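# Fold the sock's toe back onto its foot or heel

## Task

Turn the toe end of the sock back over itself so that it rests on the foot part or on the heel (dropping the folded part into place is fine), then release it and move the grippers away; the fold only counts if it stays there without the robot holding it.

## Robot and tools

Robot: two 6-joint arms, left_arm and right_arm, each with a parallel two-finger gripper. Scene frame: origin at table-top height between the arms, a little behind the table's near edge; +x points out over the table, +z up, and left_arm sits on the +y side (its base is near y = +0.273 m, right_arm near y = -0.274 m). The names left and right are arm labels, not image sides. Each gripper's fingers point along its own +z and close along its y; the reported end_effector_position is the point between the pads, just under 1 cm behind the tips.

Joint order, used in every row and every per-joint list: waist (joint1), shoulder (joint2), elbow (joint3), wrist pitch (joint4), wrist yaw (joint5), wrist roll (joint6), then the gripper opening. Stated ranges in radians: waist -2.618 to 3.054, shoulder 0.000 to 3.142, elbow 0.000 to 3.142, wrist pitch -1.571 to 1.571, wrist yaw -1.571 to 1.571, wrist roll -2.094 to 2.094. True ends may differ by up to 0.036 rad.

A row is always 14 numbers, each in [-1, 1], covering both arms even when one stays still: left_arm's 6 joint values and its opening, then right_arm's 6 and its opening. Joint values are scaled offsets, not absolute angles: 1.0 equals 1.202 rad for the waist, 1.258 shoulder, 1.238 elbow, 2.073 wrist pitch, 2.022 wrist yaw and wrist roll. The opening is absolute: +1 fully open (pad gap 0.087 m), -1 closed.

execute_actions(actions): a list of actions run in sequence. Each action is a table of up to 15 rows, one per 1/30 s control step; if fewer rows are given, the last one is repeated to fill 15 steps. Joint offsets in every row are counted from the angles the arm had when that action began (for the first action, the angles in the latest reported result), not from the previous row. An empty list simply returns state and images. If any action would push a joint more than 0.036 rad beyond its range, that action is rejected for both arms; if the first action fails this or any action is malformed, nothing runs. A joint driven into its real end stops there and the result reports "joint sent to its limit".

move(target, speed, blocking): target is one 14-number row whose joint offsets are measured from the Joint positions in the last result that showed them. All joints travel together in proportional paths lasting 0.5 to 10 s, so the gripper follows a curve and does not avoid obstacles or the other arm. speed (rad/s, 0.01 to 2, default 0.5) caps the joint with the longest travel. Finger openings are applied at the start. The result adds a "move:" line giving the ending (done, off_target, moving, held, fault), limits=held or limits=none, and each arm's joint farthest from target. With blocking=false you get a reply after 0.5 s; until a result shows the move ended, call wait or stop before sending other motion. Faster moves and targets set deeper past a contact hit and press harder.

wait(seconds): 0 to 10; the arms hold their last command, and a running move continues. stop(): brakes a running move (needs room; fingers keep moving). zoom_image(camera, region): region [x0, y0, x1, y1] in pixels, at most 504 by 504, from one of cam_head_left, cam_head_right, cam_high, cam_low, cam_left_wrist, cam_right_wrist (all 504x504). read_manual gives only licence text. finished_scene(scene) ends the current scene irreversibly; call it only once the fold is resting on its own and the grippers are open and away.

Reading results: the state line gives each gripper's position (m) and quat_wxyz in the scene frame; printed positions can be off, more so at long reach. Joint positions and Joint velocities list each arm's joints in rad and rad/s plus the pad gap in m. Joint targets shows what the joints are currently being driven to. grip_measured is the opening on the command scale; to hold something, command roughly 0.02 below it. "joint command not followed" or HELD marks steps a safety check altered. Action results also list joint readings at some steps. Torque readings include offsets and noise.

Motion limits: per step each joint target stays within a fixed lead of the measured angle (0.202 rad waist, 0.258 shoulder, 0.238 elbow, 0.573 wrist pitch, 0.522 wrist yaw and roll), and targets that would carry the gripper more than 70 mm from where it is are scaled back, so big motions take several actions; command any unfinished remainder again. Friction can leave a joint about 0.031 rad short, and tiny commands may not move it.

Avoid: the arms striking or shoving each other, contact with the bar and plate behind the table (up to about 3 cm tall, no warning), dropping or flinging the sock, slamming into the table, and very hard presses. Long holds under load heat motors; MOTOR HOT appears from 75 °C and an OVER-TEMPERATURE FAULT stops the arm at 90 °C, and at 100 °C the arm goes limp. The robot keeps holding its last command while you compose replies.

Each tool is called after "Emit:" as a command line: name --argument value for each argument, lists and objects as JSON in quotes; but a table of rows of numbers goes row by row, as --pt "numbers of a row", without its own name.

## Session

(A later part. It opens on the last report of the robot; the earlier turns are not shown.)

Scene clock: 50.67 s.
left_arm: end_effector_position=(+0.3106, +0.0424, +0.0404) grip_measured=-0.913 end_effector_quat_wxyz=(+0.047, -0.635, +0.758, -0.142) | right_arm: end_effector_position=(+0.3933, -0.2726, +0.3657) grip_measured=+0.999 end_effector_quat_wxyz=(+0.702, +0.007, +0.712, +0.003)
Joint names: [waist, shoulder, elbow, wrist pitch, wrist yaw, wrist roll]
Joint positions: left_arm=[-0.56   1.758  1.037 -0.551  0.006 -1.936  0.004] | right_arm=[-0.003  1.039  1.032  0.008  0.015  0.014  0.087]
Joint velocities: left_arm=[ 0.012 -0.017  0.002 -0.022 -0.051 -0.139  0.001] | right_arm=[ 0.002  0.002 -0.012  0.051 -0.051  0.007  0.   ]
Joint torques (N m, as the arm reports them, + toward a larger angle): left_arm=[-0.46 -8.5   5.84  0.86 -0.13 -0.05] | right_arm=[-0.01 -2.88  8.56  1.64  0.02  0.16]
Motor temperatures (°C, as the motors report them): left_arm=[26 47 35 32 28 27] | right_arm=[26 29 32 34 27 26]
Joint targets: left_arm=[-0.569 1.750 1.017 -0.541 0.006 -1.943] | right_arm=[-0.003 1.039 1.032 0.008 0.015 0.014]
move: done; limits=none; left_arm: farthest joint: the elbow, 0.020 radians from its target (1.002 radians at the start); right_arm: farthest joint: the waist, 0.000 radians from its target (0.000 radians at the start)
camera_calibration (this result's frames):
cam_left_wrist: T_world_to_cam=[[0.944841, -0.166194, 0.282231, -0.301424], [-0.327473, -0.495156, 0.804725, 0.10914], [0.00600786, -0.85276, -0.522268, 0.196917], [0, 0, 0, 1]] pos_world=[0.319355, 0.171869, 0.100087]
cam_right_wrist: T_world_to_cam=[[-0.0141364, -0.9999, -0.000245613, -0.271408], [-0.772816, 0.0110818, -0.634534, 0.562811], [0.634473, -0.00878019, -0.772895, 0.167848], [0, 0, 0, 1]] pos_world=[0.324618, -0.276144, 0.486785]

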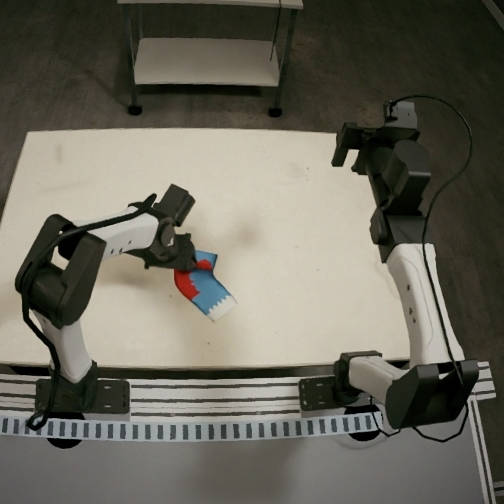

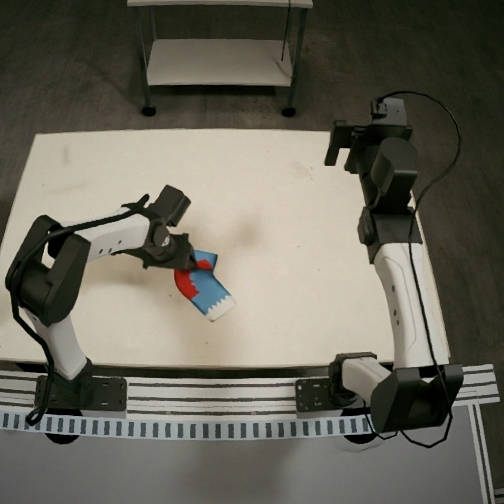

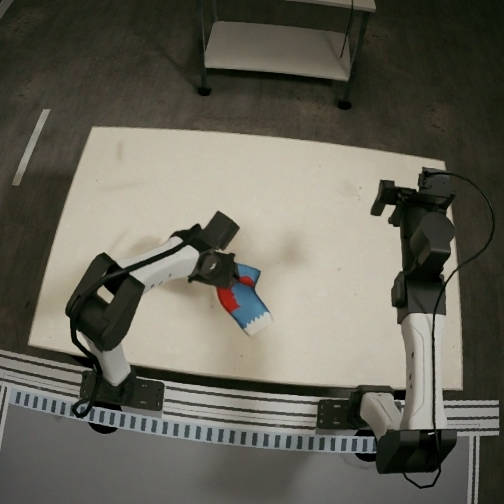

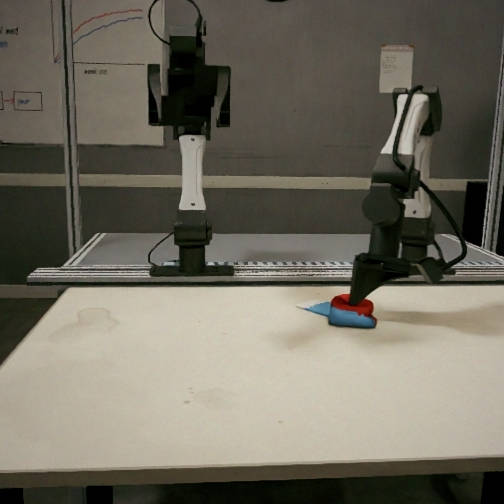

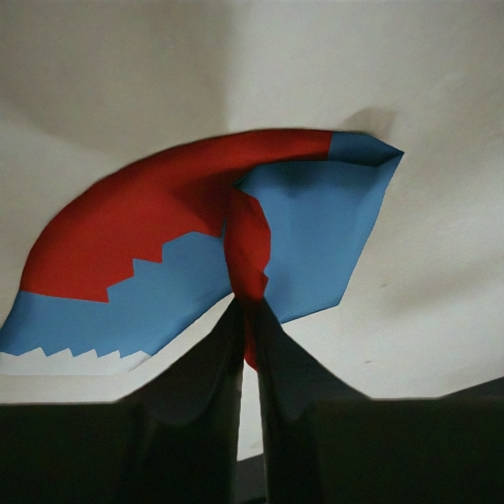

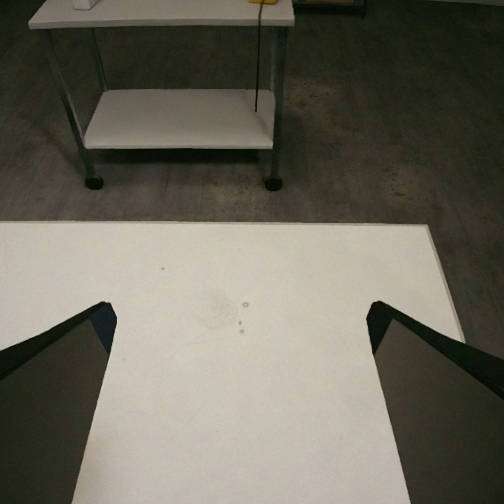

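Emit:
move --target '[-0.03,-0.08,-0.1,0,0,0,-0.4,0,0,0,0,0,0,1]' --speed 0.2

Emit:
move --target '[0,-0.17,0,-0.08,0,0,0.2,0,0,0,0,0,0,1]' --speed 0.4

Emit:
move --target '[0.6,-0.4,0,0,0,0,0.2,0,0,0,0,0,0,1]' --speed 1

Emit:
zoom_image --camera "cam_high" --region '[180,230,320,350]'

Scene clock: 62.30 s.
left_arm: end_effector_position=(+0.2811, +0.0488, +0.0405) grip_measured=-0.400 end_effector_quat_wxyz=(+0.043, -0.625, +0.767, -0.138) | right_arm: end_effector_position=(+0.3933, -0.2726, +0.3657) grip_measured=+0.999 end_effector_quat_wxyz=(+0.702, +0.007, +0.712, +0.003)
Joint names: [waist, shoulder, elbow, wrist pitch, wrist yaw, wrist roll]
Joint positions: left_arm=[-0.588  1.667  0.935 -0.55   0.006 -1.936  0.026] | right_arm=[-0.003  1.039  1.032  0.008  0.015  0.014  0.087]
Joint velocities: left_arm=[-0.012  0.017 -0.002  0.051 -0.037  0.007 -0.   ] | right_arm=[ 0.002  0.012  0.017 -0.037  0.007  0.037 -0.   ]
Joint torques (N m, as the arm reports them, + toward a larger angle): left_arm=[-0.26 -7.83  5.57  0.75 -0.2   0.04] | right_arm=[-0.01 -2.89  8.56  1.64  0.02  0.16]
Motor temperatures (°C, as the motors report them): left_arm=[26 46 35 32 28 27] | right_arm=[26 29 33 34 27 26]
Joint targets: left_arm=[-0.596 1.658 0.914 -0.551 0.006 -1.936] | right_arm=[-0.003 1.039 1.032 0.008 0.015 0.014]
move: off_target (left_arm); limits=none; left_arm: farthest joint: the elbow, 0.022 radians from its target (0.124 radians at the start); right_arm: farthest joint: the waist, 0.000 radians from its target (0.000 radians at the start)
camera_calibration (this result's frames):
cam_left_wrist: T_world_to_cam=[[0.942259, -0.193554, 0.273286, -0.270057], [-0.334175, -0.490315, 0.804934, 0.104198], [-0.0218018, -0.849781, -0.526685, 0.210483], [0, 0, 0, 1]] pos_world=[0.293873, 0.177684, 0.100789]
cam_right_wrist: T_world_to_cam=[[-0.0141364, -0.9999, -0.000245613, -0.271408], [-0.772816, 0.0110818, -0.634534, 0.562811], [0.634473, -0.00878019, -0.772895, 0.167848], [0, 0, 0, 1]] pos_world=[0.324618, -0.276144, 0.486785]

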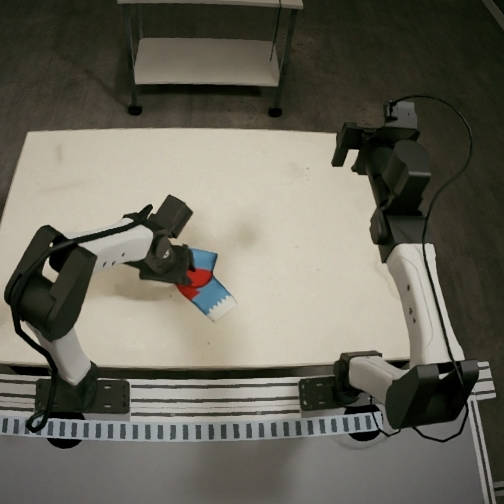

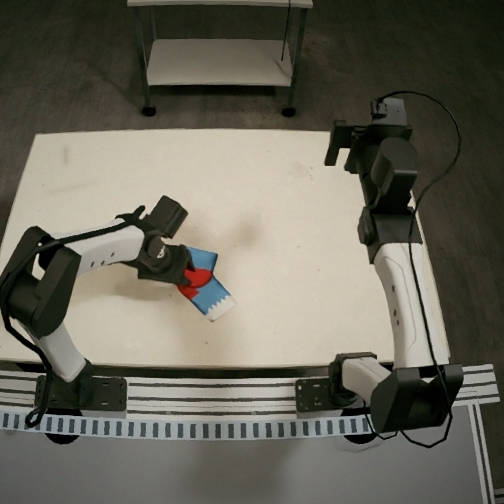

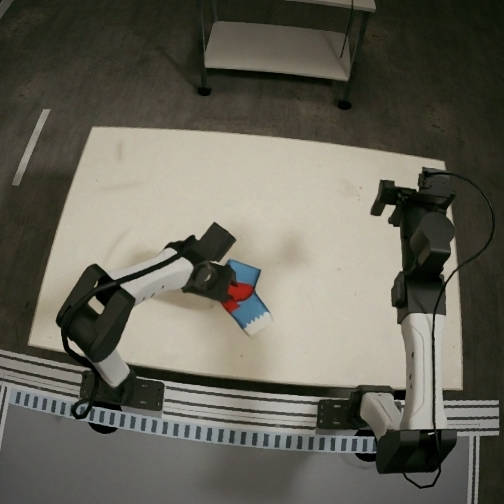

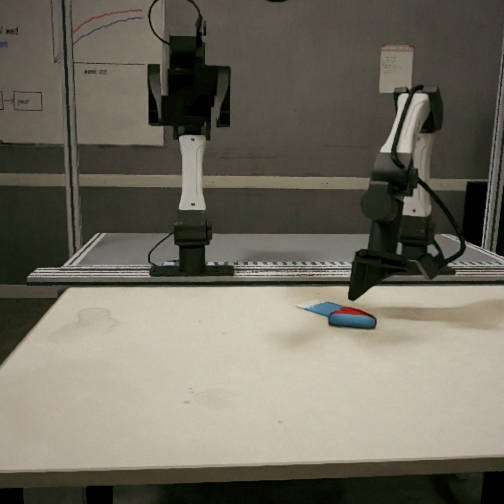

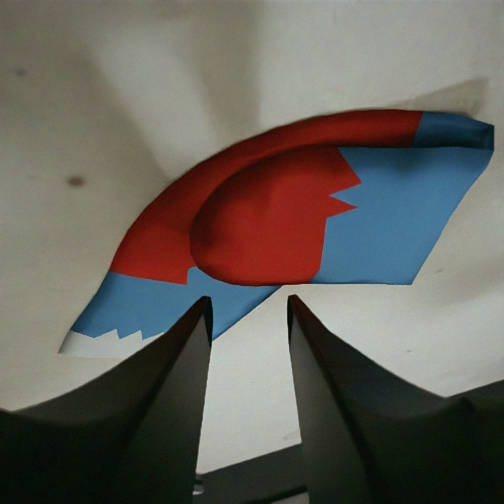

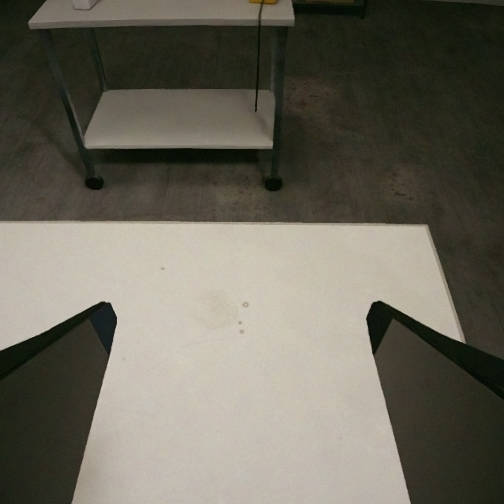

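Scene clock: 63.53 s.
left_arm: end_effector_position=(+0.2634, +0.0600, +0.0943) grip_measured=+0.200 end_effector_quat_wxyz=(+0.053, -0.622, +0.764, -0.167) | right_arm: end_effector_position=(+0.3933, -0.2726, +0.3657) grip_measured=+0.999 end_effector_quat_wxyz=(+0.702, +0.007, +0.712, +0.003)
Joint names: [waist, shoulder, elbow, wrist pitch, wrist yaw, wrist roll]
Joint positions: left_arm=[-0.588  1.458  0.935 -0.697  0.006 -1.936  0.052] | right_arm=[-0.003  1.039  1.032  0.008  0.015  0.014  0.087]
Joint velocities: left_arm=[-0.002  0.002  0.002  0.007 -0.007 -0.022  0.   ] | right_arm=[-0.007 -0.007  0.007 -0.051  0.007 -0.051 -0.001]
Joint torques (N m, as the arm reports them, + toward a larger angle): left_arm=[ 0.36 -6.01  8.5   0.76 -0.16  0.07] | right_arm=[-0.01 -2.88  8.57  1.64  0.02  0.16]
Motor temperatures (°C, as the motors report them): left_arm=[26 46 35 32 28 27] | right_arm=[26 29 33 34 27 26]
Joint targets: left_arm=[-0.588 1.453 0.935 -0.716 0.006 -1.936] | right_arm=[-0.003 1.039 1.032 0.008 0.015 0.014]
move: done; limits=none; left_arm: farthest joint: the wrist pitch, 0.019 radians from its target (0.166 radians at the start); right_arm: farthest joint: the waist, 0.000 radians from its target (0.000 radians at the start)
camera_calibration (this result's frames):
cam_left_wrist: T_world_to_cam=[[0.926663, -0.183749, 0.327922, -0.267541], [-0.375865, -0.463718, 0.802303, 0.0700207], [0.00464112, -0.866719, -0.498775, 0.23938], [0, 0, 0, 1]] pos_world=[0.273127, 0.190785, 0.150951]
cam_right_wrist: T_world_to_cam=[[-0.0141364, -0.9999, -0.000245613, -0.271408], [-0.772816, 0.0110818, -0.634534, 0.562811], [0.634473, -0.00878019, -0.772895, 0.167848], [0, 0, 0, 1]] pos_world=[0.324618, -0.276144, 0.486785]

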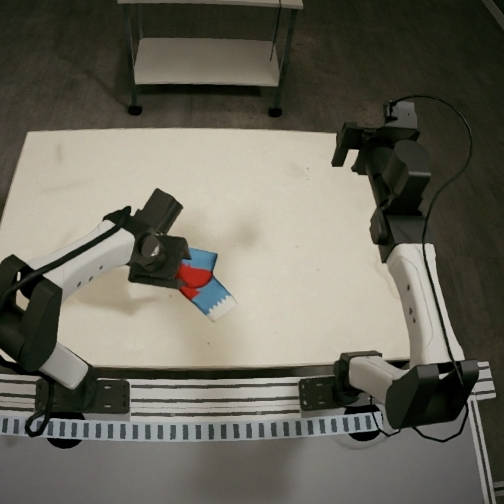

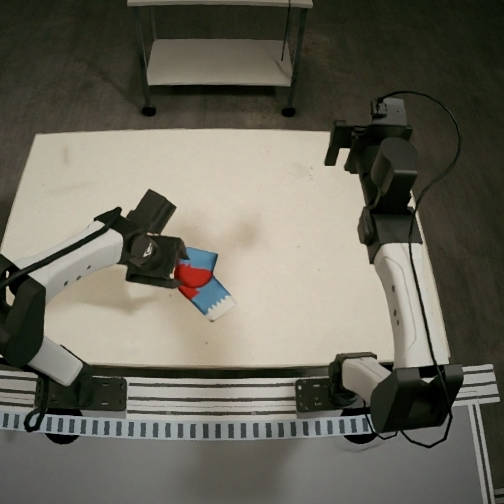

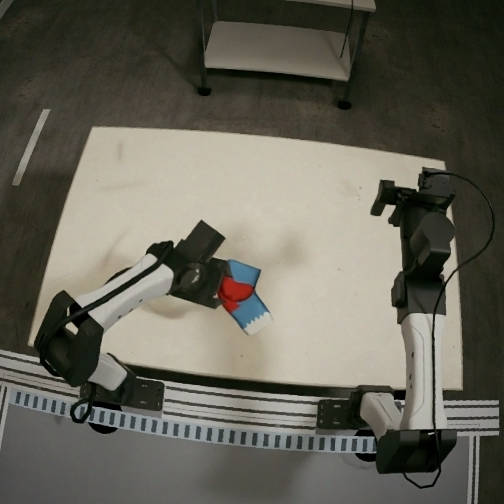

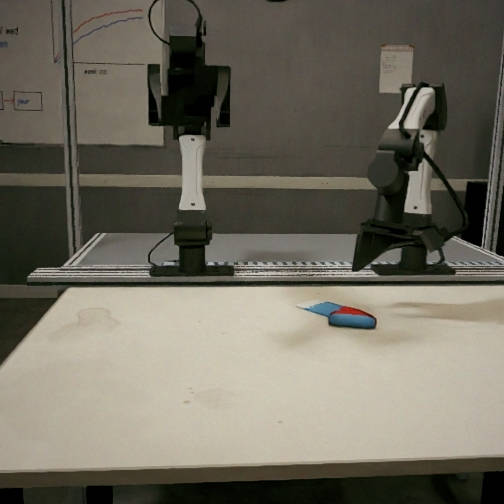

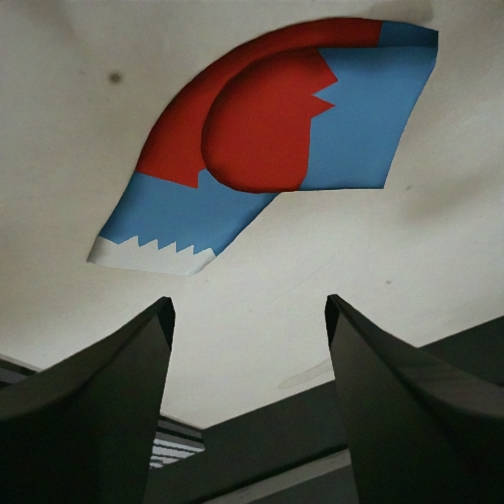

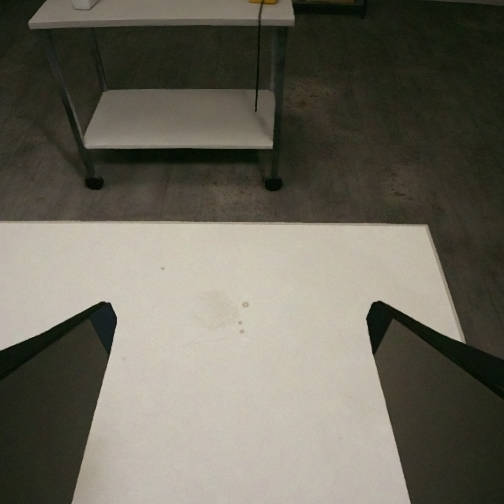

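Scene clock: 64.73 s.
left_arm: end_effector_position=(+0.3198, +0.2782, +0.2487) grip_measured=+0.200 end_effector_quat_wxyz=(-0.258, +0.785, -0.461, +0.324) | right_arm: end_effector_position=(+0.3933, -0.2726, +0.3657) grip_measured=+0.999 end_effector_quat_wxyz=(+0.702, +0.007, +0.712, +0.003)
Joint names: [waist, shoulder, elbow, wrist pitch, wrist yaw, wrist roll]
Joint positions: left_arm=[ 0.124  0.961  0.935 -0.693  0.003 -1.936  0.052] | right_arm=[-0.003  1.039  1.032  0.008  0.015  0.014  0.087]
Joint velocities: left_arm=[-0.007 -0.012  0.002 -0.095  0.007  0.007 -0.   ] | right_arm=[-0.002 -0.002  0.012 -0.007  0.022  0.095 -0.001]
Joint torques (N m, as the arm reports them, + toward a larger angle): left_arm=[ 0.88 -2.3   9.09  1.6  -0.12  0.07] | right_arm=[ 0.   -2.87  8.57  1.64  0.01  0.16]
Motor temperatures (°C, as the motors report them): left_arm=[26 46 35 32 28 27] | right_arm=[26 29 33 34 27 26]
Joint targets: left_arm=[0.133 0.955 0.935 -0.697 0.006 -1.936] | right_arm=[-0.003 1.039 1.032 0.008 0.015 0.014]
move: done; limits=none; left_arm: farthest joint: the waist, 0.009 radians from its target (0.721 radians at the start); right_arm: farthest joint: the waist, 0.000 radians from its target (0.000 radians at the start)
camera_calibration (this result's frames):
cam_left_wrist: T_world_to_cam=[[0.557194, 0.427897, 0.711646, -0.477828], [-0.353972, -0.652851, 0.669693, 0.147182], [0.751158, -0.625051, -0.212301, 0.128042], [0, 0, 0, 1]] pos_world=[0.222162, 0.380582, 0.268661]
cam_right_wrist: T_world_to_cam=[[-0.0141364, -0.9999, -0.000245613, -0.271408], [-0.772816, 0.0110818, -0.634534, 0.562811], [0.634473, -0.00878019, -0.772895, 0.167848], [0, 0, 0, 1]] pos_world=[0.324618, -0.276144, 0.486785]

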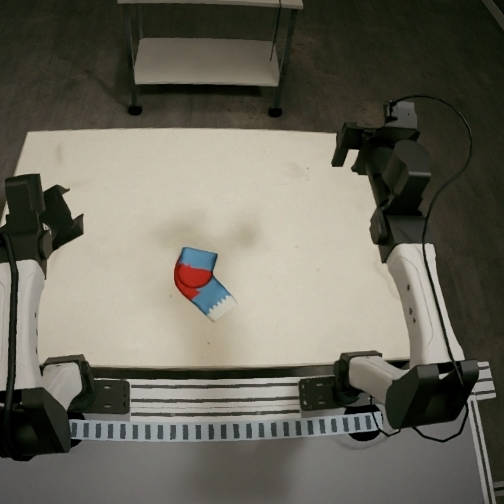

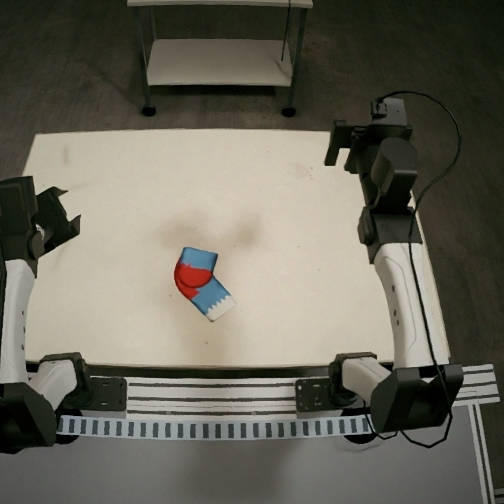

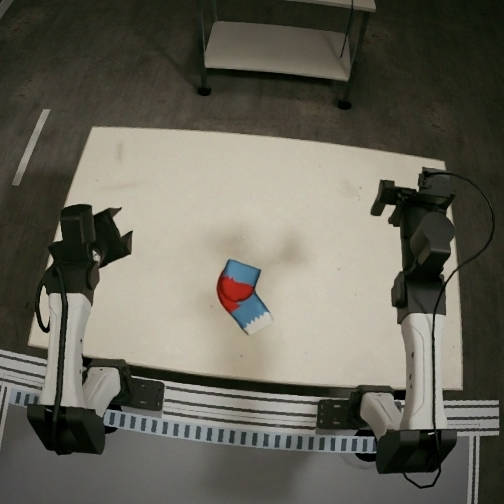

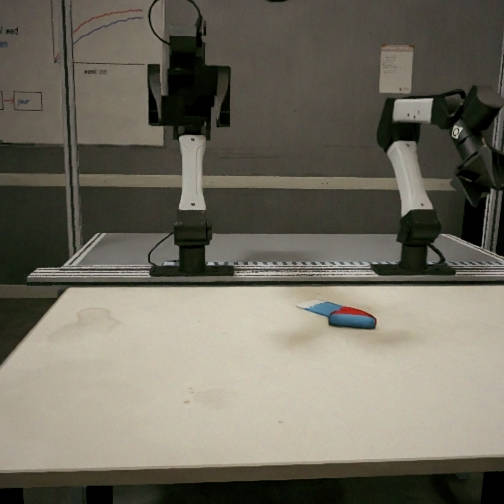

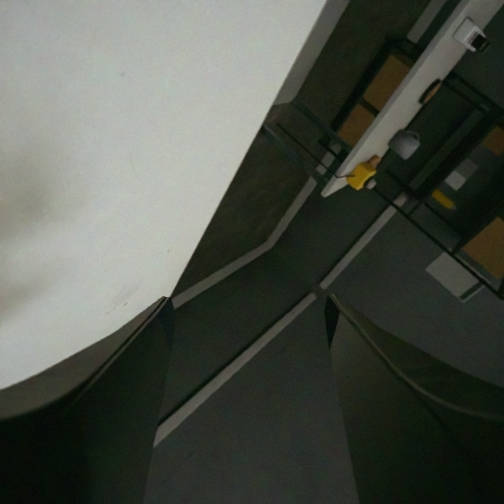

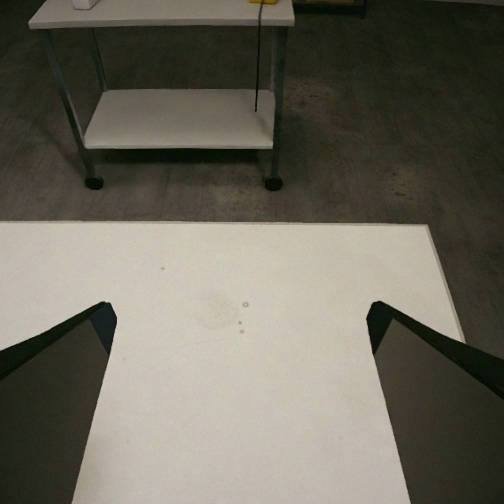

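Region (180, 230, 320, 350) of cam_high's 504x504 image, scaled by 3.600, with more detail than that image has; it fills the top 432 rows of this view, and the rest is white.

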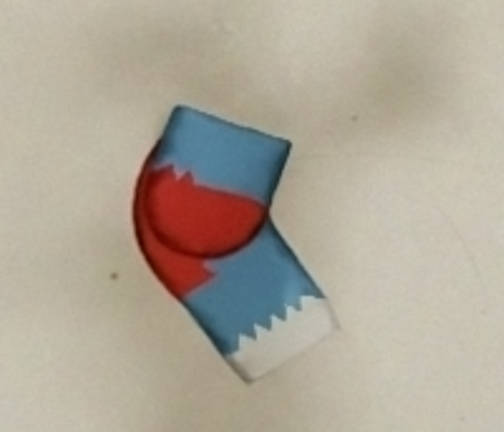

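Emit:
finished_scene --scene 2

The scene is finished: the task was done.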